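## Task

Take the yellow sponge off the low shelf and set it on the bench top so that the whole sponge sits in the strip between the line of cartons on the bench and the wall. The cartons must stay exactly where they were, neither moved nor rotated. The sponge must not topple or rest at a tilt, and it must stay there without the robot holding it.

## Robot and tools

ROBOT. A Hello Robot Stretch 3 in simulation. It has a two-wheel base (0.33 m long, 0.34 m wide) that cannot move sideways, a lift on a mast, and one telescoping arm that reaches out to the robot's RIGHT. To move the gripper forward or back, you drive the base. Turning in place pivots about the point midway between the drive wheels, 0.05 m behind the front edge. With the arm retracted and the wrist folded, a spin sweeps a 0.28 m radius. An unfolded, level wrist reaches beyond that radius.

FRAMES. Base frame: origin on the floor between the drive wheels, x forward, y left, z up. hand_pose is reported in this frame, at the point where the closed fingertips meet. With all wrist joints at zero, that hand frame has x up, y back along the arm toward the mast, and z toward the rear. The odometry frame is the base frame as it was when the scene began.

execute_actions. Arguments: "actions", a list holding one action or none, and optionally "cameras", a list of names from head_camera, nav_camera, wrist_camera, all. Leaving it out, null, or ["all"] returns every image. [] returns none. An empty actions list only reports state and images. One action may hold:
- "base": exactly one command, an offset from where the base last reported itself. {"translate_m": d} drives straight d metres, -1 to 1, forward positive. {"rotate_rad": d} spins in place d radians, -3.2 to 3.2, counter-clockwise from above (left) positive.
- "joints": a single object of absolute targets keyed by joint name, each one number. lift_m 0 to 1.1 (arm height on the mast, m). arm_m 0 to 0.52 (extension, m). wrist_yaw_rad -1.345 to 4.42 (0 points along the arm, positive swings toward the front, 3.0 tucks it over the base). wrist_pitch_rad -1.57 to 0.451 (0 level, negative tips the fingers down). wrist_roll_rad -2.911 to 2.911 (0 = fingers side by side, level). gripper_m -0.089 to 0.179 (larger opens wider; the real fingertip gap is 0.007 m less than this near closed, 0.025 m less when wide, and 0 below 0.007). head_pan_rad -3.953 to 1.73 (0 forward, positive left, -1.57 looks along the arm). head_tilt_rad -1.53 to 0.419 (0 level, negative down). The tolerances for "done" are ±0.004 for lift_m, arm_m and gripper_m, ±0.02 for the yaw, roll and head joints, and ±0.05 for pitch.
- "contact_limits": {"arm_m": effort %, 1 to 100}. The arm halts once its effort reaches that value (negative while retracting) and holds no harder than that until the next action. Too low a value stops it immediately. Values above the maximum are cut down to it.
Motions in one action start together. Each action runs at most 15 s. A joint or base you omit may still be driving toward its previous target. A bad key or out-of-range number rejects the whole call and nothing moves. If a result reports a stop, the rest of your calls in that reply are skipped.

wait: {"seconds": 0 to 10}. Commands nothing and returns the same report as an empty action.
zoom_image: {"camera": name, "region": [x0, y0, x1, y1]}. Pixels of that camera's latest full image, origin top-left, at most 504 by 504.
finished_scene: {"scene": the current scene's number}. Ends the scene for good and reports success. Call it only once the object rests in place unaided. The next scene's task arrives in its result.

RESULTS. base_status and joint_status tell how each motion ended. "done" for the base only means the wheels turned the commanded amount, even if they slipped. "off_target" means it stopped short and may still be pushing. After contact_stop, time_out or torque_fault, the old target is dropped. on_its_own covers things you did not command; "held at" there is a held target, not a position. joint_positions gives current values. motor_effort is in % of maximum, positive toward higher joint values, with the peak of the last action in brackets. It carries a fixed bias and noise. Positive wheel effort pushes forward. lidar_m: 12 distances (m) from the base origin in a plane 0.17 m up, in 30-degree sectors. The 1st is straight ahead, going counter-clockwise (4th left, 7th behind, 10th right). "-" means nothing seen. It misses clear or thin things and things below the plane, and the robot's own parts can block sectors 5, 6, 9 and 10. wrist_depth_mm (45 to 1000) and head_depth_mm (280 to 4000, in the sideways image) are 7x7 grids of median depth, read from the top-left. base_odometry counts wheel turns only. turned_by_wheels and turned_by_imu give the turn since the last report. base_tilt is in degrees, forward and right positive, with up to about 4 degrees of fixed error. pictures lists the images in order. The head and nav cameras move with the head joints, and the wrist camera rides on the gripper.

GRIPPING. Close to a gripper_m below the object's width; lower squeezes harder, but the stall guard may ease off and let items slip. To let go, open at least 0.02 above the touch value. Neither the reading nor "done" proves you are holding anything, so check with the cameras.

CAUTIONS. The arm and lift stop on firm contact and go slack until commanded again; a slack lift may sink under load or keep pressing. The base, wrist and head never stop on contact. Long hard pushes switch a wrist servo off for 10 s (torque_fault). Fold or unfold the wrist only with lift_m between 0.32 and 0.95, wrist_pitch_rad -0.4 and roll near 0. Once folded, the lift may go down to 0.25. With wrist_yaw_rad below -0.4, keep pitch at -0.5 or lower. Pushing against something rigid with the gripper above about 0.45 m can tip the robot, and so can a second push or driving while holding something fixed. If the robot leans, reverse the last move in small steps, free the gripper, and lower lift to about 0.2. The base is fast (0.30 m/s, 1.9 rad/s) only when lift_m < 0.30, arm_m < 0.03 and wrist_yaw_rad > 2.54; otherwise it is held to 0.10 m/s and 0.63 rad/s. Avoid dropping, slamming or hard hits, and never nudge the cartons. Loose objects may occasionally get bumped by something, so confirm the final placement before ending the scene.

Each tool is called after "Call:" as name(argument=value, ...), one argument or row to a line, values as JSON.

## Session

Call:
execute_actions(
  actions=[],
)

Scene clock: 0.00 s.
base_odometry: x=+0.000 y=+0.000 heading=+0.000 (m, m, rad; odometry frame)
turned_by_wheels: +0.000 (rad since the last result)
turned_by_imu: +0.000 (rad since the last result)
base_tilt: forward=+0.6 right=-1.6 (deg)
lidar_m: 1.93 2.06 2.01 1.29 1.32 1.73 2.12 2.31 1.00 0.93 0.95 2.45
head_depth_mm: 1976 2335 2342 2358 2347 2365 2344 / 2000 2322 2312 2339 2333 2326 2322 / 2007 2316 2291 2321 2297 2310 2115 / 2019 2274 2283 2285 2290 2276 2068 / 2034 2241 2252 2249 2251 2256 2052 / 2039 2224 2224 2241 2221 2221 1955 / 2067 2208 2203 2209 2206 2186 2041
base_status: not commanded
joint_positions: lift_m=+0.346 arm_m=+0.003 wrist_yaw_rad=+3.055 wrist_pitch_rad=-0.408 wrist_roll_rad=-0.012 gripper_m=+0.037 head_pan_rad=+0.013 head_tilt_rad=-0.018
joint_status: not commanded
motor_effort: left_wheel=+1 right_wheel=+0 lift_m=+22 arm_m=+0 wrist_yaw_rad=+1 wrist_pitch_rad=+5 wrist_roll_rad=+1 gripper_m=-1 head_pan_rad=-1 head_tilt_rad=+2 (%)
hand_pose: x=-0.0018 y=+0.0769 z=+0.3604 quat_wxyz=(+0.173, +0.694, +0.115, +0.690) (m; base frame)
wrist_depth_mm: - - - - - - - / - - - - - - - / - - - - - - - / 937 956 953 - 969 990 - / 747 753 - 779 775 785 790 / 618 623 - 634 647 647 648 / 522 522 - 536 526 547 548
pictures: head_camera (sideways: a quarter turn clockwise sets it upright), nav_camera (sideways: a quarter turn counterclockwise sets it upright), wrist_camera
Images, in order (width x height): head_camera 896x504, nav_camera 672x504, wrist_camera 644x364.

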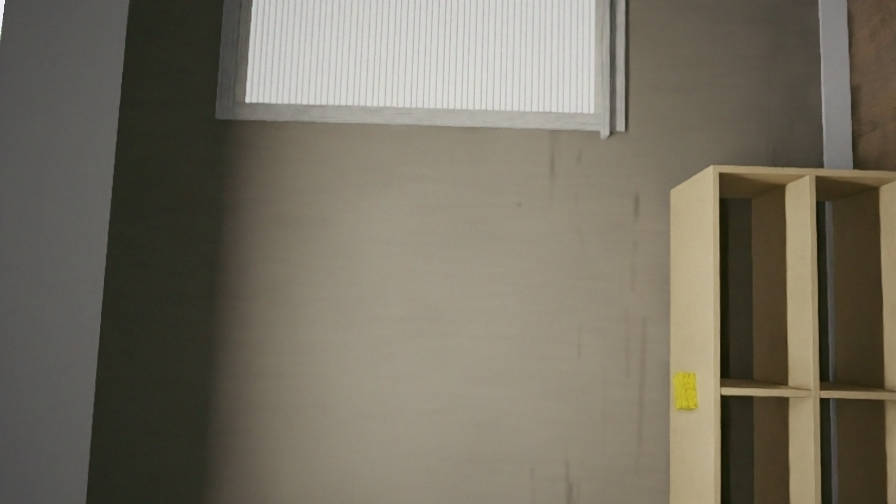

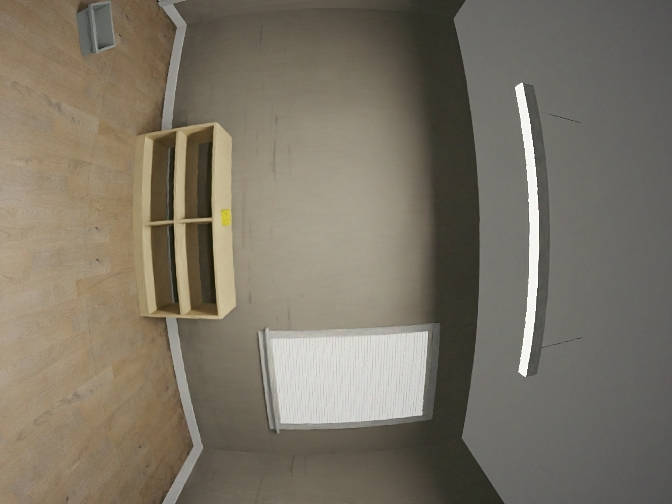

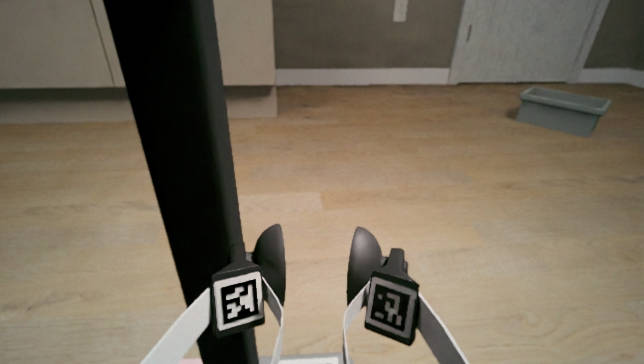

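Call:
execute_actions(
  actions=[
    {"base":{"translate_m":1.0},"joints":{"lift_m":0.28,"head_pan_rad":1.5,"head_tilt_rad":-0.4}},
  ],
  cameras=["nav_camera"],
)

Call:
execute_actions(
  actions=[
    {"base":{"translate_m":0.5},"joints":{"head_pan_rad":-1.57}},
  ],
  cameras=["nav_camera"],
)

Call:
execute_actions(
  actions=[
    {"base":{"rotate_rad":1.57},"joints":{"head_tilt_rad":-0.9}},
  ],
  cameras=[],
)

Call:
execute_actions(
  actions=[
    {"base":{"translate_m":0.3},"joints":{"lift_m":0.85}},
  ],
  cameras=[],
)

Call:
execute_actions(
  actions=[
    {"joints":{"wrist_yaw_rad":0,"gripper_m":0.17}},
  ],
)

Scene clock: 22.10 s.
base_odometry: x=+1.000 y=+0.000 heading=+0.000 (m, m, rad; odometry frame)
turned_by_wheels: +0.000 (rad since the last result)
turned_by_imu: +0.009 (rad since the last result)
base_tilt: forward=+0.6 right=-1.6 (deg)
lidar_m: 0.94 1.22 1.77 1.93 1.69 1.82 3.10 1.33 1.07 1.78 1.83 1.01
head_depth_mm: 1796 1927 2069 2240 2381 1878 1504 / 1764 1888 2006 2173 2303 1875 1503 / 1736 1850 1976 2124 2250 1853 1495 / 1711 1821 1935 2079 2220 1841 1458 / 1677 1784 1909 2039 2180 1725 1468 / 1666 1763 1877 2011 2161 1814 1464 / 1642 1751 1861 1994 2119 1796 1462
base_status: done
joint_positions: lift_m=+0.280 arm_m=+0.003 wrist_yaw_rad=+3.055 wrist_pitch_rad=-0.410 wrist_roll_rad=-0.012 gripper_m=+0.037 head_pan_rad=+1.493 head_tilt_rad=-0.395
joint_status: all done
motor_effort: left_wheel=-1(9) right_wheel=+1(6) lift_m=+17(19) arm_m=+0(1) wrist_yaw_rad=+1(0) wrist_pitch_rad=+5(6) wrist_roll_rad=+1(1) gripper_m=-1(1) head_pan_rad=+2(39) head_tilt_rad=-4(32) (%)
hand_pose: x=-0.0018 y=+0.0767 z=+0.2948 quat_wxyz=(+0.173, +0.694, +0.115, +0.690) (m; base frame)
wrist_depth_mm: - - - - - - - / - - - - - - - / - - - - - - - / 818 836 820 867 856 880 875 / 631 651 - 666 666 676 677 / 536 537 - 548 569 553 555 / 459 - - - 446 465 481
pictures: nav_camera (sideways: a quarter turn counterclockwise sets it upright)
camera_calibration (this result's frames):
nav_camera: T_world_to_cam=[[0.0620883, 0.330138, 0.941888, -1.17911], [0.99574, -0.0849423, -0.0358653, 0.0880942], [0.0681656, 0.940103, -0.334006, 0.393484], [0, 0, 0, 1]] pos_world=[-0.0413323, 0.0268355, 1.24517]
Images, in order (width x height): nav_camera 672x504.

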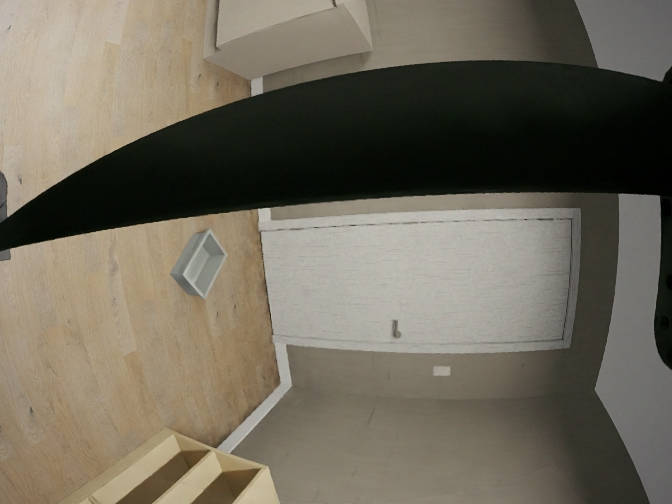

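Scene clock: 25.57 s.
base_odometry: x=+1.500 y=+0.000 heading=+0.000 (m, m, rad; odometry frame)
turned_by_wheels: +0.000 (rad since the last result)
turned_by_imu: +0.005 (rad since the last result)
base_tilt: forward=+0.6 right=-1.6 (deg)
lidar_m: 0.81 0.47 0.91 1.97 2.01 2.05 3.60 1.39 1.54 1.76 1.21 0.57
head_depth_mm: 1565 1670 1785 1919 2068 1874 1508 / 1561 1651 1764 1913 2037 1856 1500 / 1540 1640 1757 1862 2031 1854 1491 / 1526 1620 1741 1863 2008 1842 1484 / 1515 1604 1719 1844 1992 1832 1477 / 1501 1597 1704 1825 1962 1809 1465 / 1488 1582 1690 1808 1945 1806 1452
base_status: done
joint_positions: lift_m=+0.280 arm_m=+0.003 wrist_yaw_rad=+3.055 wrist_pitch_rad=-0.410 wrist_roll_rad=-0.012 gripper_m=+0.037 head_pan_rad=-1.563 head_tilt_rad=-0.396
joint_status: all done
motor_effort: left_wheel=-1(7) right_wheel=+1(4) lift_m=+17(17) arm_m=+0(1) wrist_yaw_rad=+1(1) wrist_pitch_rad=+5(5) wrist_roll_rad=+0(1) gripper_m=-1(1) head_pan_rad=-5(38) head_tilt_rad=-3(4) (%)
hand_pose: x=-0.0018 y=+0.0767 z=+0.2948 quat_wxyz=(+0.173, +0.694, +0.115, +0.690) (m; base frame)
wrist_depth_mm: - - - - - 813 779 / - - - - - 904 826 / - - - - - 932 856 / 804 811 830 846 860 735 705 / 642 652 - 661 668 633 549 / 531 529 - 545 559 553 482 / 463 - - - 452 472 458
pictures: nav_camera (sideways: a quarter turn counterclockwise sets it upright)
camera_calibration (this result's frames):
nav_camera: T_world_to_cam=[[-0.0335549, -0.335061, 0.941599, -1.17814], [-0.999357, -0.000690981, -0.0358591, 0.100256], [0.0126656, -0.942196, -0.334822, 0.394884], [0, 0, 0, 1]] pos_world=[0.0556576, -0.0226219, 1.24515]
Images, in order (width x height): nav_camera 672x504.

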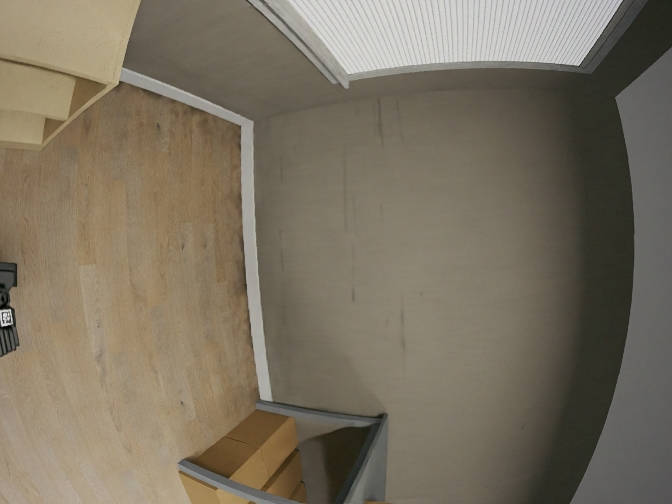

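Scene clock: 27.83 s.
base_odometry: x=+1.500 y=+0.000 heading=+1.570 (m, m, rad; odometry frame)
turned_by_wheels: +1.570 (rad since the last result)
turned_by_imu: +1.574 (rad since the last result)
base_tilt: forward=+0.5 right=-1.6 (deg)
lidar_m: 1.97 2.01 2.05 3.62 1.39 1.55 1.76 1.21 0.56 0.81 0.47 0.91
head_depth_mm: 742 859 994 898 824 1265 1160 / 741 854 985 890 818 1215 1158 / 738 850 977 884 813 1211 1167 / 732 846 971 876 806 1197 1164 / 730 841 967 870 800 1178 1160 / 725 833 957 866 795 1167 1134 / 720 827 947 824 789 1150 1129
base_status: done
joint_positions: lift_m=+0.280 arm_m=+0.003 wrist_yaw_rad=+3.055 wrist_pitch_rad=-0.410 wrist_roll_rad=-0.012 gripper_m=+0.037 head_pan_rad=-1.563 head_tilt_rad=-0.889
joint_status: all done
motor_effort: left_wheel=-3(8) right_wheel=+3(9) lift_m=+16(18) arm_m=-1(1) wrist_yaw_rad=+1(1) wrist_pitch_rad=+5(6) wrist_roll_rad=+0(1) gripper_m=-1(1) head_pan_rad=-4(4) head_tilt_rad=-7(41) (%)
hand_pose: x=-0.0018 y=+0.0767 z=+0.2948 quat_wxyz=(+0.173, +0.694, +0.115, +0.690) (m; base frame)
wrist_depth_mm: - - - - - - - / - - - - - - - / - - - - - - - / 814 821 848 868 894 882 874 / 625 657 - 677 677 683 683 / 534 528 - 547 551 559 557 / 459 - - - 456 478 469
pictures: none
No camera images: the call's "cameras" was empty. Leave "cameras" out to get every camera's image.

Scene clock: 33.83 s.
base_odometry: x=+1.500 y=+0.300 heading=+1.569 (m, m, rad; odometry frame)
turned_by_wheels: +0.000 (rad since the last result)
turned_by_imu: +0.003 (rad since the last result)
base_tilt: forward=+0.5 right=-1.5 (deg)
lidar_m: 1.67 1.72 1.86 3.63 1.69 1.60 2.06 0.79 0.84 0.42 0.74 0.65
head_depth_mm: 731 845 986 898 815 - 1146 / 727 840 976 893 - - 1155 / 724 836 971 884 796 - 1159 / 721 829 962 828 790 - - / 717 827 952 872 785 - 1155 / 713 822 946 865 781 - 1130 / 708 816 940 857 789 1144 1128
base_status: done
joint_positions: lift_m=+0.850 arm_m=+0.003 wrist_yaw_rad=+3.055 wrist_pitch_rad=-0.410 wrist_roll_rad=-0.012 gripper_m=+0.037 head_pan_rad=-1.564 head_tilt_rad=-0.889
joint_status: all done
motor_effort: left_wheel=-2(6) right_wheel=+3(7) lift_m=+25(26) arm_m=-1(1) wrist_yaw_rad=+1(1) wrist_pitch_rad=+5(5) wrist_roll_rad=+1(0) gripper_m=+1(1) head_pan_rad=-4(3) head_tilt_rad=-7(5) (%)
hand_pose: x=-0.0018 y=+0.0767 z=+0.8642 quat_wxyz=(+0.173, +0.694, +0.115, +0.690) (m; base frame)
wrist_depth_mm: - - - - - - - / - - - - - - - / - - - - - - - / - - - - - - - / - - - - - - - / - - - - - - - / - - - - - - -
pictures: none
No camera images: the call's "cameras" was empty. Leave "cameras" out to get every camera's image.

Scene clock: 36.37 s.
base_odometry: x=+1.500 y=+0.300 heading=+1.569 (m, m, rad; odometry frame)
turned_by_wheels: +0.000 (rad since the last result)
turned_by_imu: +0.000 (rad since the last result)
base_tilt: forward=+0.6 right=-1.7 (deg)
lidar_m: 1.67 1.71 1.86 3.62 1.69 1.61 2.06 0.79 0.84 0.42 0.74 0.65
head_depth_mm: 730 844 986 899 816 - - / 729 839 976 908 - - 1110 / 725 837 968 903 - - 1120 / 720 831 960 877 - - 1122 / 716 824 953 875 800 1172 1139 / 711 820 946 883 798 1165 1135 / 708 815 938 858 790 1146 1127
base_status: not commanded
joint_positions: lift_m=+0.850 arm_m=+0.003 wrist_yaw_rad=+0.003 wrist_pitch_rad=-0.410 wrist_roll_rad=-0.012 gripper_m=+0.170 head_pan_rad=-1.564 head_tilt_rad=-0.889
joint_status: all done
motor_effort: left_wheel=-3(3) right_wheel=+2(2) lift_m=+25(26) arm_m=-1(1) wrist_yaw_rad=-1(3) wrist_pitch_rad=+5(5) wrist_roll_rad=+1(1) gripper_m=+1(89) head_pan_rad=-3(3) head_tilt_rad=-7(7) (%)
hand_pose: x=-0.0208 y=-0.3733 z=+0.8642 quat_wxyz=(+0.697, +0.146, -0.688, -0.142) (m; base frame)
wrist_depth_mm: 502 498 507 507 516 522 517 / 538 528 536 551 559 557 555 / 585 583 602 605 598 601 605 / 633 633 634 653 652 662 664 / 576 604 598 600 602 622 627 / 499 477 482 445 497 502 501 / - 413 412 416 418 415 439
pictures: head_camera (sideways: a quarter turn clockwise sets it upright), nav_camera (sideways: a quarter turn counterclockwise sets it upright), wrist_camera
camera_calibration (this result's frames):
head_camera: T_world_to_cam=[[-0.0205015, 0.777163, -0.628966, 0.836365], [0.998468, -0.0164278, -0.0528443, 0.0622453], [-0.0514011, -0.629085, -0.775635, 0.971224], [0, 0, 0, 1]] pos_world=[0.00491892, -0.0379865, 1.28265]
nav_camera: T_world_to_cam=[[-0.0308645, -0.741049, 0.670741, -0.825005], [-0.999473, 0.0161478, -0.0281508, 0.0902006], [0.0100302, -0.671256, -0.741157, 0.923552], [0, 0, 0, 1]] pos_world=[0.0554263, 0.00711394, 1.2404]
wrist_camera: T_world_to_cam=[[-0.998886, -0.0272573, 0.0385113, -0.0681352], [-0.0469421, 0.492063, -0.869293, 0.979124], [0.00474457, -0.870133, -0.492795, 0.257881], [0, 0, 0, 1]] pos_world=[-0.0233206, -0.259258, 0.980852]
Images, in order (width x height): head_camera 896x504, nav_camera 672x504, wrist_camera 644x364.

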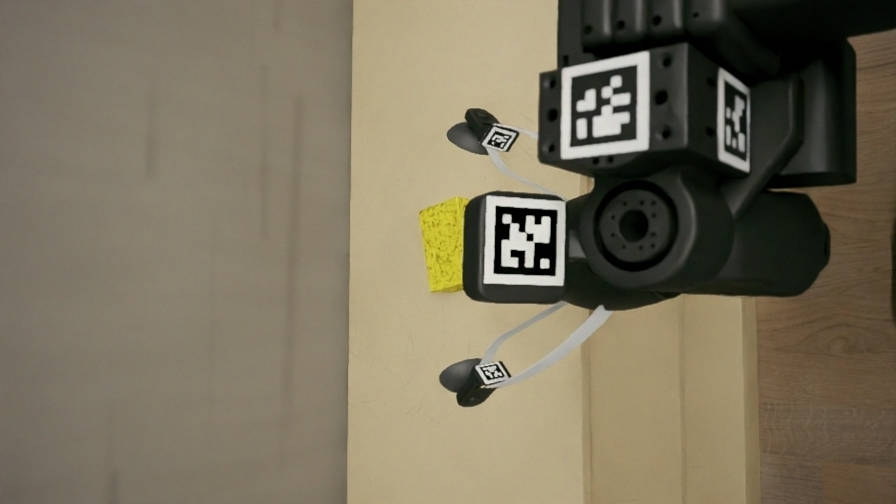

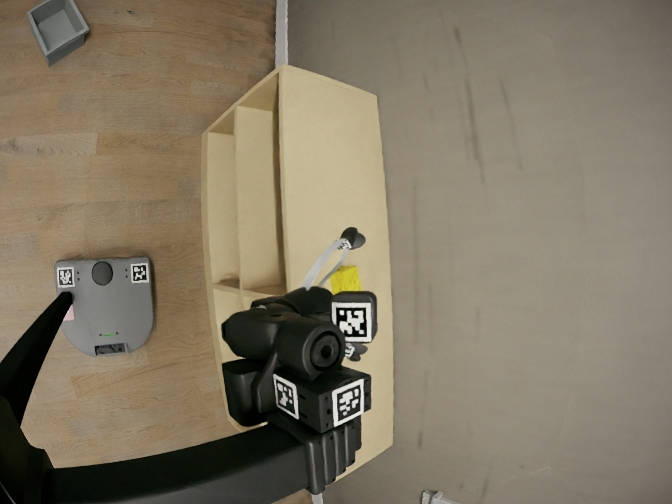

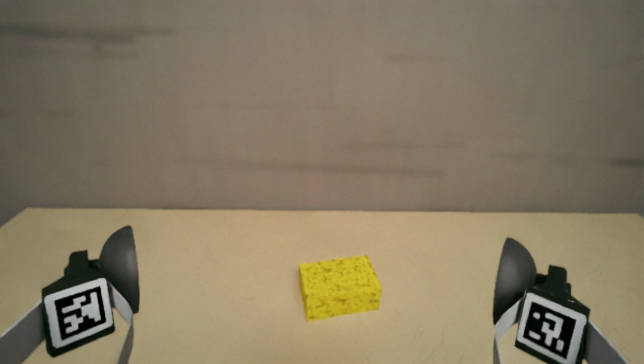

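Call:
execute_actions(
  actions=[
    {"base":{"translate_m":-0.025},"joints":{"arm_m":0.22,"lift_m":0.70}},
  ],
  cameras=["wrist_camera"],
)

Call:
execute_actions(
  actions=[
    {"joints":{"lift_m":0.615}},
  ],
  cameras=["wrist_camera","head_camera"],
)

Scene clock: 46.77 s.
base_odometry: x=+1.500 y=+0.275 heading=+1.569 (m, m, rad; odometry frame)
turned_by_wheels: +0.000 (rad since the last result)
turned_by_imu: +0.000 (rad since the last result)
base_tilt: forward=+0.6 right=-1.6 (deg)
lidar_m: 1.69 1.74 1.88 3.62 1.66 1.58 2.03 0.77 0.84 0.42 0.78 0.67
head_depth_mm: 732 846 986 897 823 1216 1201 / 730 840 976 913 - - - / 725 834 966 - 1020 1191 1152 / 721 832 964 - 921 1176 1144 / 718 826 952 847 801 1173 1138 / 714 820 945 864 795 1166 1135 / 709 815 940 856 790 1143 1123
base_status: done
joint_positions: lift_m=+0.700 arm_m=+0.220 wrist_yaw_rad=+0.002 wrist_pitch_rad=-0.410 wrist_roll_rad=-0.012 gripper_m=+0.170 head_pan_rad=-1.564 head_tilt_rad=-0.889
joint_status: all done
motor_effort: left_wheel=-2(6) right_wheel=+3(6) lift_m=+16(24) arm_m=+3(2) wrist_yaw_rad=-1(2) wrist_pitch_rad=+5(5) wrist_roll_rad=+1(1) gripper_m=+0(0) head_pan_rad=-4(4) head_tilt_rad=-7(8) (%)
hand_pose: x=-0.0211 y=-0.5901 z=+0.7147 quat_wxyz=(+0.697, +0.146, -0.688, -0.143) (m; base frame)
wrist_depth_mm: 301 302 305 308 310 310 312 / 324 323 333 332 334 334 339 / 351 355 357 362 361 367 368 / 384 387 392 395 394 402 402 / 344 351 353 356 361 363 367 / 297 286 291 296 293 299 298 / - 245 239 198 244 249 263
pictures: wrist_camera
camera_calibration (this result's frames):
wrist_camera: T_world_to_cam=[[-0.998923, -0.0258678, 0.0385109, -0.0677815], [-0.0462573, 0.492144, -0.869284, 0.955896], [0.00353359, -0.87013, -0.49281, -0.0044311], [0, 0, 0, 1]] pos_world=[-0.0234756, -0.476047, 0.831371]
Images, in order (width x height): wrist_camera 644x364.

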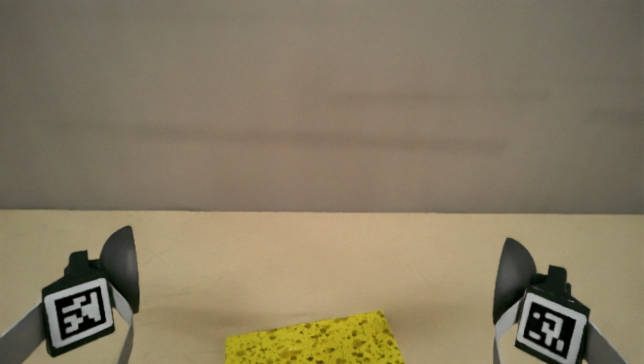

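Scene clock: 48.37 s.
base_odometry: x=+1.500 y=+0.275 heading=+1.569 (m, m, rad; odometry frame)
turned_by_wheels: +0.000 (rad since the last result)
turned_by_imu: +0.000 (rad since the last result)
base_tilt: forward=+0.7 right=-1.5 (deg)
lidar_m: 1.69 1.73 1.88 3.64 1.66 1.58 2.03 0.77 0.84 0.42 0.78 0.67
head_depth_mm: 732 846 987 894 824 1223 1162 / 728 841 980 890 819 1207 - / 726 837 969 906 - 1192 1149 / 722 832 960 915 - 1171 1144 / 718 826 954 871 801 1176 1142 / 714 820 946 864 795 1173 1132 / 708 816 939 858 789 1150 1125
base_status: not commanded
joint_positions: lift_m=+0.615 arm_m=+0.220 wrist_yaw_rad=+0.002 wrist_pitch_rad=-0.410 wrist_roll_rad=-0.012 gripper_m=+0.170 head_pan_rad=-1.564 head_tilt_rad=-0.889
joint_status: all done
motor_effort: left_wheel=-3(3) right_wheel=+4(3) lift_m=+17(18) arm_m=+3(3) wrist_yaw_rad=-1(0) wrist_pitch_rad=+5(5) wrist_roll_rad=+1(1) gripper_m=+1(0) head_pan_rad=-3(3) head_tilt_rad=-7(7) (%)
hand_pose: x=-0.0211 y=-0.5901 z=+0.6297 quat_wxyz=(+0.697, +0.146, -0.688, -0.143) (m; base frame)
wrist_depth_mm: 304 304 302 307 311 310 313 / 326 327 330 331 337 335 334 / 344 350 349 351 355 360 360 / 272 272 277 282 285 287 293 / 214 217 150 150 160 227 228 / - 180 124 124 125 185 187 / - 153 109 117 130 153 162
pictures: head_camera (sideways: a quarter turn clockwise sets it upright), wrist_camera
camera_calibration (this result's frames):
head_camera: T_world_to_cam=[[-0.0205013, 0.777163, -0.628965, 0.836365], [0.998468, -0.0164282, -0.0528443, 0.0622453], [-0.0514014, -0.629085, -0.775635, 0.971224], [0, 0, 0, 1]] pos_world=[0.00491891, -0.0379865, 1.28265]
wrist_camera: T_world_to_cam=[[-0.998923, -0.0258678, 0.0385108, -0.0645079], [-0.0462573, 0.492144, -0.869284, 0.882004], [0.00353364, -0.87013, -0.49281, -0.0463244], [0, 0, 0, 1]] pos_world=[-0.0234756, -0.476049, 0.746367]
Images, in order (width x height): head_camera 896x504, wrist_camera 644x364.

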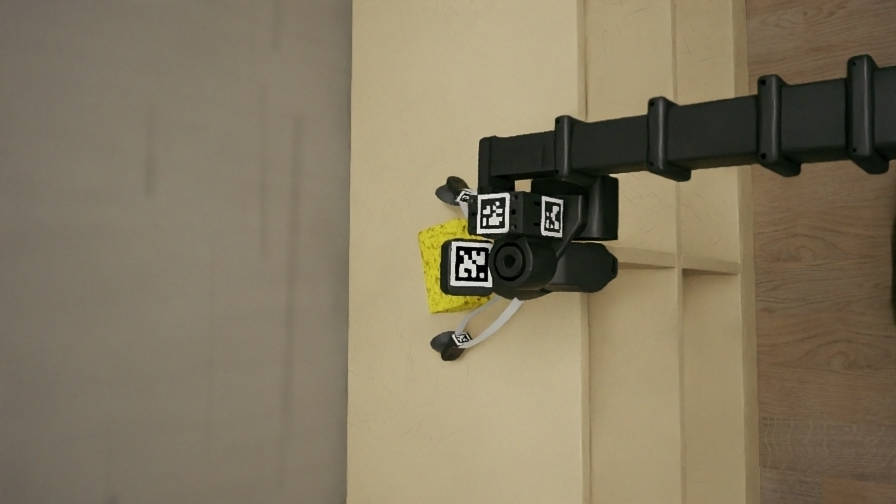

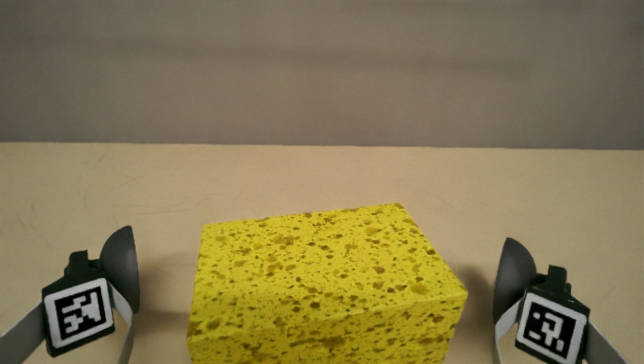

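Call:
execute_actions(
  actions=[
    {"joints":{"gripper_m":0.05}},
  ],
  cameras=[],
)

Call:
execute_actions(
  actions=[
    {"joints":{"lift_m":0.9,"head_pan_rad":-3.3,"head_tilt_rad":-0.3}},
  ],
  cameras=[],
)

Call:
execute_actions(
  actions=[
    {"joints":{"arm_m":0}},
  ],
)

Scene clock: 56.33 s.
base_odometry: x=+1.500 y=+0.275 heading=+1.569 (m, m, rad; odometry frame)
turned_by_wheels: +0.000 (rad since the last result)
turned_by_imu: +0.000 (rad since the last result)
base_tilt: forward=+0.6 right=-1.6 (deg)
lidar_m: 1.69 1.74 1.88 3.64 1.66 1.58 2.03 0.77 0.84 0.42 0.78 0.67
head_depth_mm: 733 847 989 897 825 1219 1164 / 730 840 974 893 818 1205 - / 724 835 970 904 - 1188 1149 / 722 831 959 917 - 1171 1143 / 717 826 955 867 801 1181 1138 / 713 823 947 865 797 1165 1132 / 709 817 940 857 791 1147 1128
base_status: not commanded
joint_positions: lift_m=+0.615 arm_m=+0.220 wrist_yaw_rad=+0.002 wrist_pitch_rad=-0.408 wrist_roll_rad=-0.012 gripper_m=+0.052 head_pan_rad=-1.564 head_tilt_rad=-0.889
joint_status: all done
motor_effort: left_wheel=-4(3) right_wheel=+3(2) lift_m=+16(18) arm_m=+3(3) wrist_yaw_rad=-1(1) wrist_pitch_rad=+5(5) wrist_roll_rad=+1(1) gripper_m=-32(100) head_pan_rad=-3(4) head_tilt_rad=-7(6) (%)
hand_pose: x=-0.0211 y=-0.5903 z=+0.6302 quat_wxyz=(+0.697, +0.145, -0.688, -0.142) (m; base frame)
wrist_depth_mm: 301 304 306 308 309 312 314 / 325 327 326 329 333 338 338 / 343 346 350 353 355 357 365 / 275 275 279 281 285 289 295 / 216 219 149 151 160 228 228 / 180 185 123 124 127 186 187 / 156 149 109 119 136 150 158
pictures: none
No camera images: the call's "cameras" was empty. Leave "cameras" out to get every camera's image.

Scene clock: 59.77 s.
base_odometry: x=+1.500 y=+0.275 heading=+1.569 (m, m, rad; odometry frame)
turned_by_wheels: +0.000 (rad since the last result)
turned_by_imu: +0.000 (rad since the last result)
base_tilt: forward=+0.6 right=-1.6 (deg)
lidar_m: 1.69 1.74 1.88 3.64 1.65 1.58 2.03 0.77 0.84 0.42 0.78 0.67
head_depth_mm: 1981 2095 2206 2324 2304 - - / 1931 2042 2141 2251 2393 2173 - / 1876 1985 2087 2216 2357 2095 - / 1849 1942 2035 2161 2275 2092 - / 1808 1887 1999 2102 2241 2038 - / 1756 1849 1949 2039 2168 2022 1682 / 1738 1809 1902 2000 2108 2005 1571
base_status: not commanded
joint_positions: lift_m=+0.900 arm_m=+0.220 wrist_yaw_rad=+0.002 wrist_pitch_rad=-0.410 wrist_roll_rad=-0.012 gripper_m=+0.068 head_pan_rad=-3.293 head_tilt_rad=-0.310
joint_status: all done
on_its_own: gripper_m is held at +0.067, not at your +0.050, by its stall guard, which is still easing
motor_effort: left_wheel=-3(3) right_wheel=+2(2) lift_m=+26(29) arm_m=+3(3) wrist_yaw_rad=-1(0) wrist_pitch_rad=+5(5) wrist_roll_rad=+0(0) gripper_m=-23(33) head_pan_rad=-4(39) head_tilt_rad=+7(43) (%)
hand_pose: x=-0.0211 y=-0.5901 z=+0.9142 quat_wxyz=(+0.697, +0.146, -0.688, -0.143) (m; base frame)
wrist_depth_mm: 303 304 303 307 306 309 314 / 328 325 327 332 336 339 336 / 355 356 358 362 366 364 368 / 385 391 388 394 392 396 402 / 426 426 149 152 160 437 447 / 470 467 123 125 126 497 494 / 469 450 110 119 138 457 482
pictures: none
No camera images: the call's "cameras" was empty. Leave "cameras" out to get every camera's image.

Scene clock: 62.60 s.
base_odometry: x=+1.500 y=+0.275 heading=+1.569 (m, m, rad; odometry frame)
turned_by_wheels: +0.000 (rad since the last result)
turned_by_imu: +0.000 (rad since the last result)
base_tilt: forward=+0.6 right=-1.6 (deg)
lidar_m: 1.70 1.74 1.87 3.64 1.66 1.58 2.03 0.77 0.84 0.42 0.78 0.67
head_depth_mm: 1981 2084 2214 2334 2309 - - / 1931 2044 2151 2260 2388 2161 - / 1886 1995 2103 2226 2355 2112 - / 1842 1950 2047 2166 2291 2095 - / 1806 1892 1988 2101 2226 2046 - / 1762 1853 1938 2054 2161 2010 1689 / 1725 1794 1893 1997 2105 2005 1575
base_status: not commanded
joint_positions: lift_m=+0.900 arm_m=+0.003 wrist_yaw_rad=+0.002 wrist_pitch_rad=-0.410 wrist_roll_rad=-0.012 gripper_m=+0.075 head_pan_rad=-3.293 head_tilt_rad=-0.310
joint_status: all done
joint sent to its limit — the command would take arm_m past its lower limit, so that joint was sent only as far as its limit.
on_its_own: gripper_m is held at +0.074, not at your +0.050, by its stall guard, which is not easing now
motor_effort: left_wheel=-3(3) right_wheel=+3(3) lift_m=+26(26) arm_m=-3(4) wrist_yaw_rad=-1(1) wrist_pitch_rad=+5(5) wrist_roll_rad=+1(0) gripper_m=-21(25) head_pan_rad=-4(4) head_tilt_rad=+5(5) (%)
hand_pose: x=-0.0211 y=-0.3735 z=+0.9141 quat_wxyz=(+0.697, +0.146, -0.688, -0.143) (m; base frame)
wrist_depth_mm: 503 506 502 510 506 509 518 / 534 540 549 556 547 560 567 / 583 585 579 601 598 603 605 / 641 650 651 653 653 655 651 / 644 673 149 152 160 696 690 / 548 568 123 124 127 561 570 / 468 451 110 120 138 461 483
pictures: head_camera (sideways: a quarter turn clockwise sets it upright), nav_camera (sideways: a quarter turn counterclockwise sets it upright), wrist_camera
camera_calibration (this result's frames):
head_camera: T_world_to_cam=[[0.304976, -0.0314421, -0.951841, 1.25534], [-0.198637, -0.979574, -0.0312865, 0.0415144], [-0.931414, 0.198613, -0.304992, 0.364286], [0, 0, 0, 1]] pos_world=[-0.0353013, 0.00778513, 1.30729]
nav_camera: T_world_to_cam=[[-0.244484, 0.0739127, 0.966832, -1.20981], [0.154736, 0.987287, -0.0363482, 0.0938569], [-0.957228, 0.140717, -0.252812, 0.294066], [0, 0, 0, 1]] pos_world=[-0.0288147, -0.0446233, 1.24744]
wrist_camera: T_world_to_cam=[[-0.998925, -0.0257931, 0.0385057, -0.069845], [-0.0462168, 0.49233, -0.869181, 1.02263], [0.00346131, -0.870026, -0.492993, 0.282494], [0, 0, 0, 1]] pos_world=[-0.0234849, -0.259499, 1.03081]
Images, in order (width x height): head_camera 896x504, nav_camera 672x504, wrist_camera 644x364.

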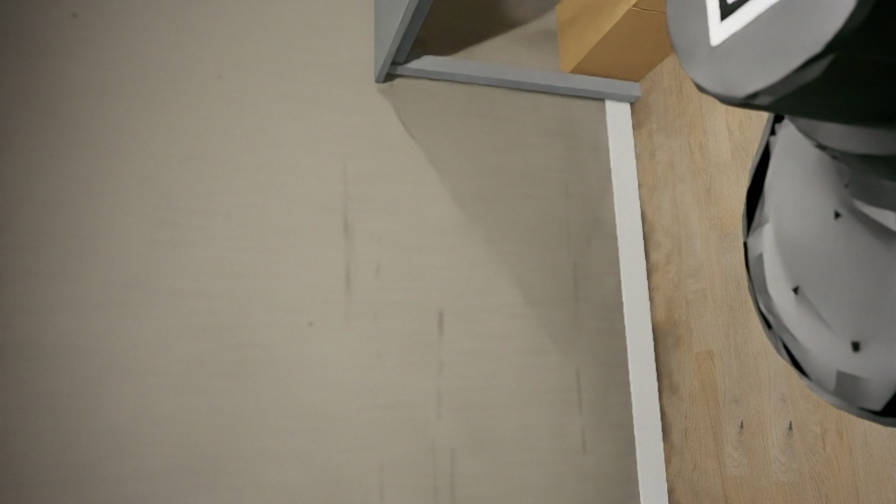

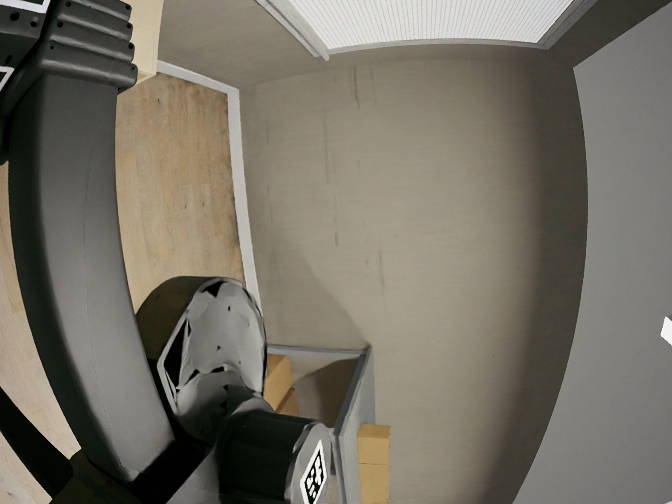

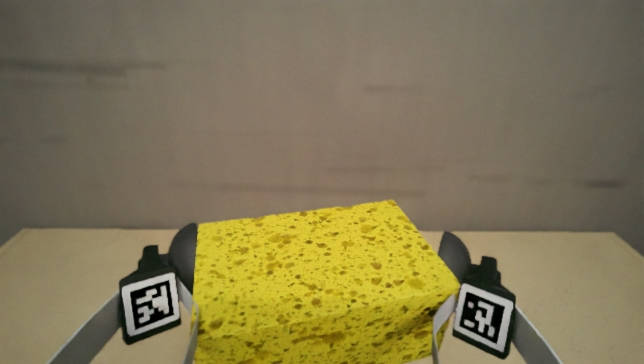

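Call:
execute_actions(
  actions=[
    {"base":{"translate_m":-0.95},"joints":{"lift_m":1.05,"head_pan_rad":-2.2,"head_tilt_rad":-0.5}},
  ],
  cameras=[],
)

Call:
execute_actions(
  actions=[
    {"base":{"rotate_rad":-1.57}},
  ],
  cameras=[],
)

Call:
execute_actions(
  actions=[
    {"base":{"translate_m":-0.7}},
  ],
)

Scene clock: 82.07 s.
base_odometry: x=+1.499 y=-0.675 heading=+1.569 (m, m, rad; odometry frame)
turned_by_wheels: +0.000 (rad since the last result)
turned_by_imu: -0.008 (rad since the last result)
base_tilt: forward=+0.6 right=-1.6 (deg)
lidar_m: 1.55 2.54 2.77 1.07 1.08 1.14 1.09 1.12 0.89 0.84 0.54 0.99
head_depth_mm: 1075 1128 - - - - 1394 / 1126 1199 - - - 1583 1385 / 1040 1114 - - - 1669 1379 / 944 1006 - - - - 1306 / 880 937 - - - - - / 820 874 - - - - - / 766 809 - - - - -
base_status: done
joint_positions: lift_m=+1.050 arm_m=+0.003 wrist_yaw_rad=+0.002 wrist_pitch_rad=-0.411 wrist_roll_rad=-0.012 gripper_m=+0.075 head_pan_rad=-2.207 head_tilt_rad=-0.494
joint_status: all done
on_its_own: gripper_m is held at +0.074, not at your +0.050, by its stall guard, which is not easing now
motor_effort: left_wheel=-2(9) right_wheel=+3(2) lift_m=+26(27) arm_m=-4(3) wrist_yaw_rad=-1(0) wrist_pitch_rad=+6(5) wrist_roll_rad=+0(0) gripper_m=-21(21) head_pan_rad=+3(38) head_tilt_rad=-3(25) (%)
hand_pose: x=-0.0211 y=-0.3734 z=+1.0640 quat_wxyz=(+0.697, +0.146, -0.688, -0.143) (m; base frame)
wrist_depth_mm: 536 531 534 539 549 551 553 / 573 577 581 585 592 597 601 / 624 621 638 632 627 658 663 / 679 682 691 677 684 707 704 / 767 745 149 152 160 800 782 / 737 759 123 125 127 902 898 / 635 678 110 120 138 - -
pictures: none
No camera images: the call's "cameras" was empty. Leave "cameras" out to get every camera's image.

Scene clock: 85.50 s.
base_odometry: x=+1.499 y=-0.675 heading=-0.001 (m, m, rad; odometry frame)
turned_by_wheels: -1.570 (rad since the last result)
turned_by_imu: -1.576 (rad since the last result)
base_tilt: forward=+0.6 right=-1.5 (deg)
lidar_m: 0.84 0.53 0.99 1.55 2.53 2.75 1.07 1.07 1.15 1.09 1.11 0.89
head_depth_mm: 1653 1836 - - - - 1393 / 1490 1613 - - - 1590 1388 / 1367 1467 - - - 1671 1377 / 1252 1341 - - - - 1308 / 1161 1235 - - - - - / 1076 1143 - - - - - / 1007 1062 - - - - -
base_status: done
joint_positions: lift_m=+1.050 arm_m=+0.003 wrist_yaw_rad=+0.002 wrist_pitch_rad=-0.411 wrist_roll_rad=-0.012 gripper_m=+0.075 head_pan_rad=-2.207 head_tilt_rad=-0.494
joint_status: not commanded
on_its_own: gripper_m is held at +0.074, not at your +0.050, by its stall guard, which is not easing now
motor_effort: left_wheel=+4(8) right_wheel=-4(6) lift_m=+27(27) arm_m=-3(3) wrist_yaw_rad=+0(1) wrist_pitch_rad=+5(5) wrist_roll_rad=+0(0) gripper_m=-21(22) head_pan_rad=+2(3) head_tilt_rad=-3(4) (%)
hand_pose: x=-0.0211 y=-0.3734 z=+1.0640 quat_wxyz=(+0.697, +0.146, -0.688, -0.143) (m; base frame)
wrist_depth_mm: 760 758 773 784 791 793 822 / 816 815 843 841 843 869 883 / 862 891 885 915 917 927 977 / 948 947 970 985 - - - / - - 150 152 160 - - / - - 123 125 127 - - / - - 110 120 139 - -
pictures: none
No camera images: the call's "cameras" was empty. Leave "cameras" out to get every camera's image.

Scene clock: 93.57 s.
base_odometry: x=+0.799 y=-0.675 heading=+0.000 (m, m, rad; odometry frame)
turned_by_wheels: +0.000 (rad since the last result)
turned_by_imu: -0.005 (rad since the last result)
base_tilt: forward=+0.6 right=-1.6 (deg)
lidar_m: 1.21 1.18 1.85 2.60 2.41 2.69 1.14 0.42 0.55 1.12 1.15 1.51
head_depth_mm: 1734 1940 - - - - 1125 / 1562 1691 - - - 514 1046 / 1420 1532 - - - 528 610 / 1306 1397 - - - - 1039 / 1212 1283 - - - - - / 1124 1195 - - - - - / 1049 1108 - - - - -
base_status: done
joint_positions: lift_m=+1.050 arm_m=+0.003 wrist_yaw_rad=+0.002 wrist_pitch_rad=-0.411 wrist_roll_rad=-0.012 gripper_m=+0.075 head_pan_rad=-2.207 head_tilt_rad=-0.494
joint_status: not commanded
on_its_own: gripper_m is held at +0.074, not at your +0.050, by its stall guard, which is not easing now
motor_effort: left_wheel=+4(5) right_wheel=-3(6) lift_m=+26(26) arm_m=-3(3) wrist_yaw_rad=+0(1) wrist_pitch_rad=+5(6) wrist_roll_rad=+0(1) gripper_m=-22(21) head_pan_rad=+2(3) head_tilt_rad=-3(3) (%)
hand_pose: x=-0.0211 y=-0.3734 z=+1.0640 quat_wxyz=(+0.697, +0.146, -0.688, -0.143) (m; base frame)
wrist_depth_mm: 773 809 809 823 799 838 868 / 842 858 880 891 891 913 928 / 916 928 961 945 929 800 799 / 991 - - - - 592 576 / - - 149 152 160 516 443 / - - 123 125 127 - 362 / - - 110 120 138 984 328
pictures: head_camera (sideways: a quarter turn clockwise sets it upright), nav_camera (sideways: a quarter turn counterclockwise sets it upright), wrist_camera
camera_calibration (this result's frames):
head_camera: T_world_to_cam=[[0.270246, 0.390967, -0.879836, 1.16159], [0.777991, -0.627022, -0.0396619, 0.0464523], [-0.567183, -0.673786, -0.473619, 0.581504], [0, 0, 0, 1]] pos_world=[-0.020235, -0.0332071, 1.29926]
nav_camera: T_world_to_cam=[[-0.281791, -0.32058, 0.904335, -1.128], [-0.797486, 0.602323, -0.0349784, 0.0978736], [-0.533488, -0.731051, -0.425387, 0.516073], [0, 0, 0, 1]] pos_world=[0.0355116, -0.043289, 1.24304]
wrist_camera: T_world_to_cam=[[-0.998926, -0.0258085, 0.0384916, -0.0756064], [-0.0462137, 0.492717, -0.868962, 1.15281], [0.00346113, -0.869807, -0.49338, 0.35694], [0, 0, 0, 1]] pos_world=[-0.0234851, -0.259489, 1.18076]
Images, in order (width x height): head_camera 896x504, nav_camera 672x504, wrist_camera 644x364.

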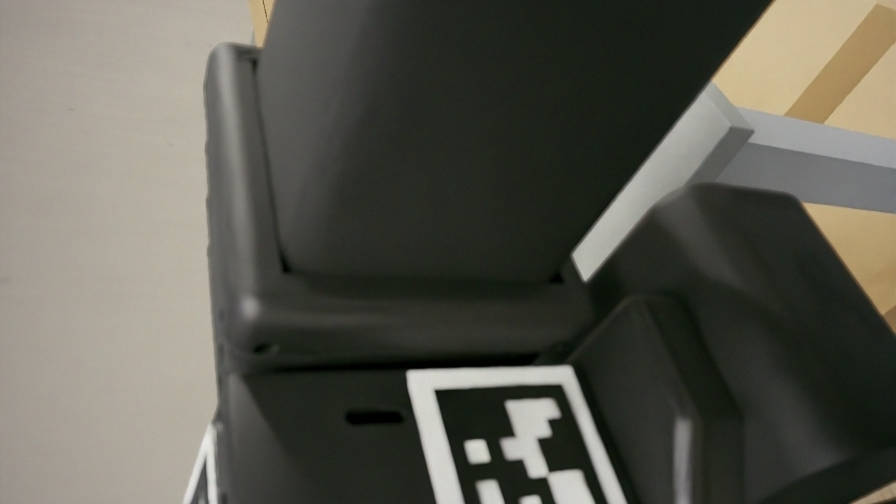

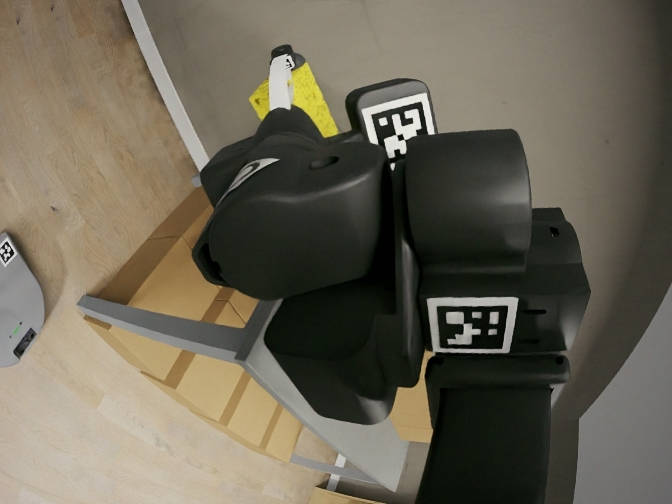

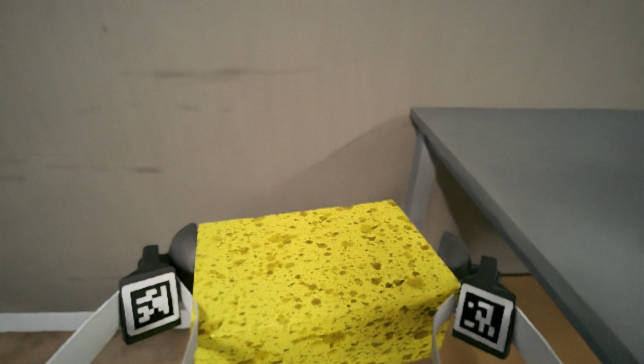

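Call:
execute_actions(
  actions=[
    {"base":{"rotate_rad":-1.57},"joints":{"head_pan_rad":-1.2,"head_tilt_rad":-0.4}},
  ],
  cameras=[],
)

Call:
execute_actions(
  actions=[
    {"base":{"translate_m":0.55}},
  ],
)

Scene clock: 106.43 s.
base_odometry: x=+0.799 y=-0.675 heading=-1.570 (m, m, rad; odometry frame)
turned_by_wheels: -1.570 (rad since the last result)
turned_by_imu: -1.575 (rad since the last result)
base_tilt: forward=+0.6 right=-1.7 (deg)
lidar_m: 1.10 1.15 1.50 1.27 1.18 1.85 2.60 2.16 2.67 1.14 0.42 0.54
head_depth_mm: 2646 2797 2970 3094 2477 326 - / 2743 2900 3039 3129 2505 1658 1484 / 2794 2994 3145 3069 2197 1828 1477 / 2898 3075 1829 1164 1890 1489 1369 / 2862 3011 1367 1008 772 1457 1162 / 2324 2428 1103 992 697 592 1151 / 1911 2014 928 870 690 531 509
base_status: done
joint_positions: lift_m=+1.050 arm_m=+0.003 wrist_yaw_rad=+0.002 wrist_pitch_rad=-0.411 wrist_roll_rad=-0.012 gripper_m=+0.075 head_pan_rad=-1.207 head_tilt_rad=-0.409
joint_status: all done
on_its_own: gripper_m is held at +0.074, not at your +0.050, by its stall guard, which is not easing now
motor_effort: left_wheel=+4(7) right_wheel=-3(4) lift_m=+26(26) arm_m=-3(3) wrist_yaw_rad=-1(0) wrist_pitch_rad=+6(6) wrist_roll_rad=+1(1) gripper_m=-21(21) head_pan_rad=+3(38) head_tilt_rad=+3(18) (%)
hand_pose: x=-0.0211 y=-0.3734 z=+1.0640 quat_wxyz=(+0.697, +0.146, -0.688, -0.143) (m; base frame)
wrist_depth_mm: - - - - - - - / 696 956 - - - - - / 654 735 - - - - - / 532 565 - - - - - / 420 - 149 151 160 - - / 362 - 123 125 127 - - / 368 986 110 120 138 - -
pictures: none
No camera images: the call's "cameras" was empty. Leave "cameras" out to get every camera's image.

Scene clock: 113.17 s.
base_odometry: x=+0.799 y=-1.225 heading=-1.570 (m, m, rad; odometry frame)
turned_by_wheels: +0.000 (rad since the last result)
turned_by_imu: +0.005 (rad since the last result)
base_tilt: forward=+0.6 right=-1.5 (deg)
lidar_m: 0.58 0.59 0.77 1.58 1.43 1.83 3.14 2.67 0.39 0.37 0.38 0.49
head_depth_mm: 2645 2808 1064 574 547 325 - / 2721 2874 1717 607 563 497 443 / 2737 2939 3050 1036 716 545 440 / 1979 2160 1981 1021 709 543 438 / 1472 1571 1572 1010 703 539 436 / 1173 1234 1306 998 697 535 433 / 971 1017 1065 984 691 530 431
base_status: done
joint_positions: lift_m=+1.050 arm_m=+0.003 wrist_yaw_rad=+0.002 wrist_pitch_rad=-0.411 wrist_roll_rad=-0.012 gripper_m=+0.075 head_pan_rad=-1.207 head_tilt_rad=-0.409
joint_status: not commanded
on_its_own: gripper_m is held at +0.074, not at your +0.050, by its stall guard, which is not easing now
motor_effort: left_wheel=+4(7) right_wheel=-3(1) lift_m=+26(26) arm_m=-4(3) wrist_yaw_rad=+0(1) wrist_pitch_rad=+6(5) wrist_roll_rad=+1(0) gripper_m=-22(21) head_pan_rad=+2(2) head_tilt_rad=+5(4) (%)
hand_pose: x=-0.0211 y=-0.3734 z=+1.0640 quat_wxyz=(+0.697, +0.146, -0.688, -0.143) (m; base frame)
wrist_depth_mm: 839 - - - - - - / 841 - - 454 - - - / 716 719 328 328 763 - - / 529 536 486 358 558 - - / 418 424 148 152 160 445 - / 347 359 123 125 127 360 - / 302 286 110 120 138 290 305
pictures: head_camera (sideways: a quarter turn clockwise sets it upright), nav_camera (sideways: a quarter turn counterclockwise sets it upright), wrist_camera
camera_calibration (this result's frames):
head_camera: T_world_to_cam=[[-0.155673, 0.367037, -0.917088, 1.21279], [0.949142, 0.312793, -0.0359275, 0.0405507], [0.273672, -0.876039, -0.397063, 0.476756], [0, 0, 0, 1]] pos_world=[0.0198342, -0.0401638, 1.30299]
nav_camera: T_world_to_cam=[[0.08953, -0.336936, 0.937261, -1.17323], [-0.936672, -0.348376, -0.035764, 0.0997493], [0.338569, -0.874705, -0.346789, 0.40847], [0, 0, 0, 1]] pos_world=[0.0601764, -0.00326311, 1.24484]
wrist_camera: T_world_to_cam=[[-0.998926, -0.0258064, 0.038488, -0.0756019], [-0.0462095, 0.492717, -0.868962, 1.15281], [0.00346109, -0.869807, -0.49338, 0.356941], [0, 0, 0, 1]] pos_world=[-0.0234854, -0.259489, 1.18076]
Images, in order (width x height): head_camera 896x504, nav_camera 672x504, wrist_camera 644x364.

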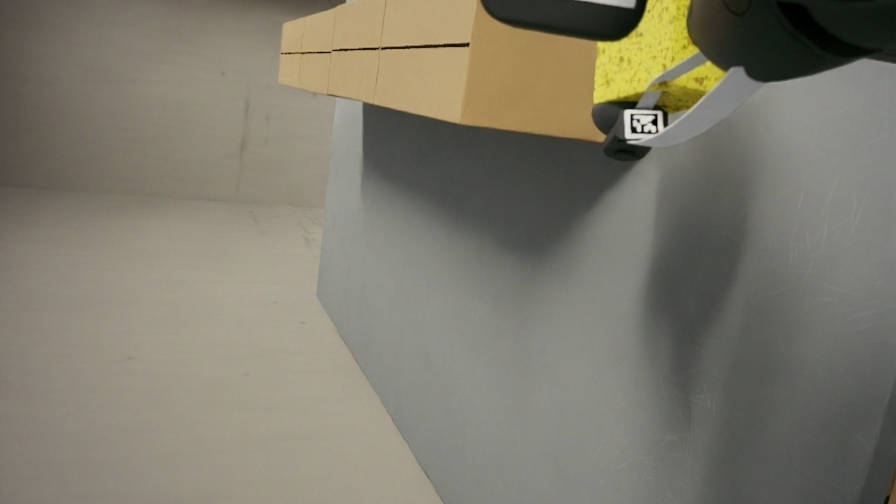

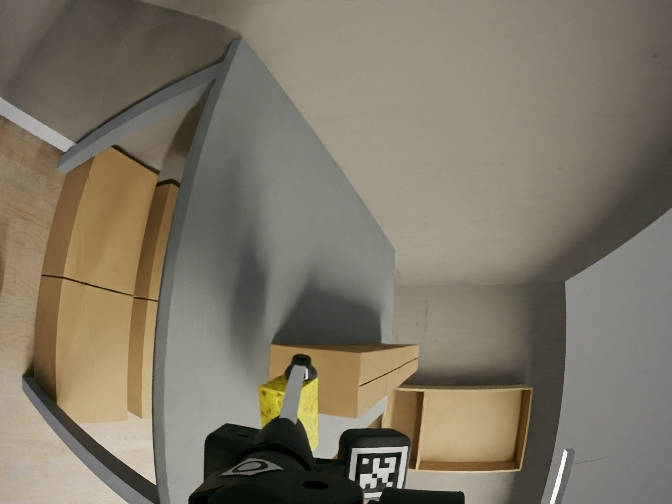

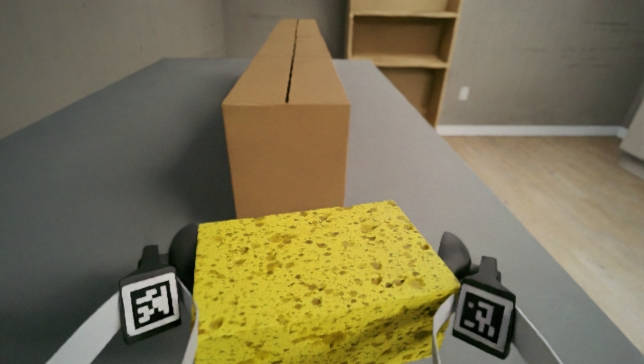

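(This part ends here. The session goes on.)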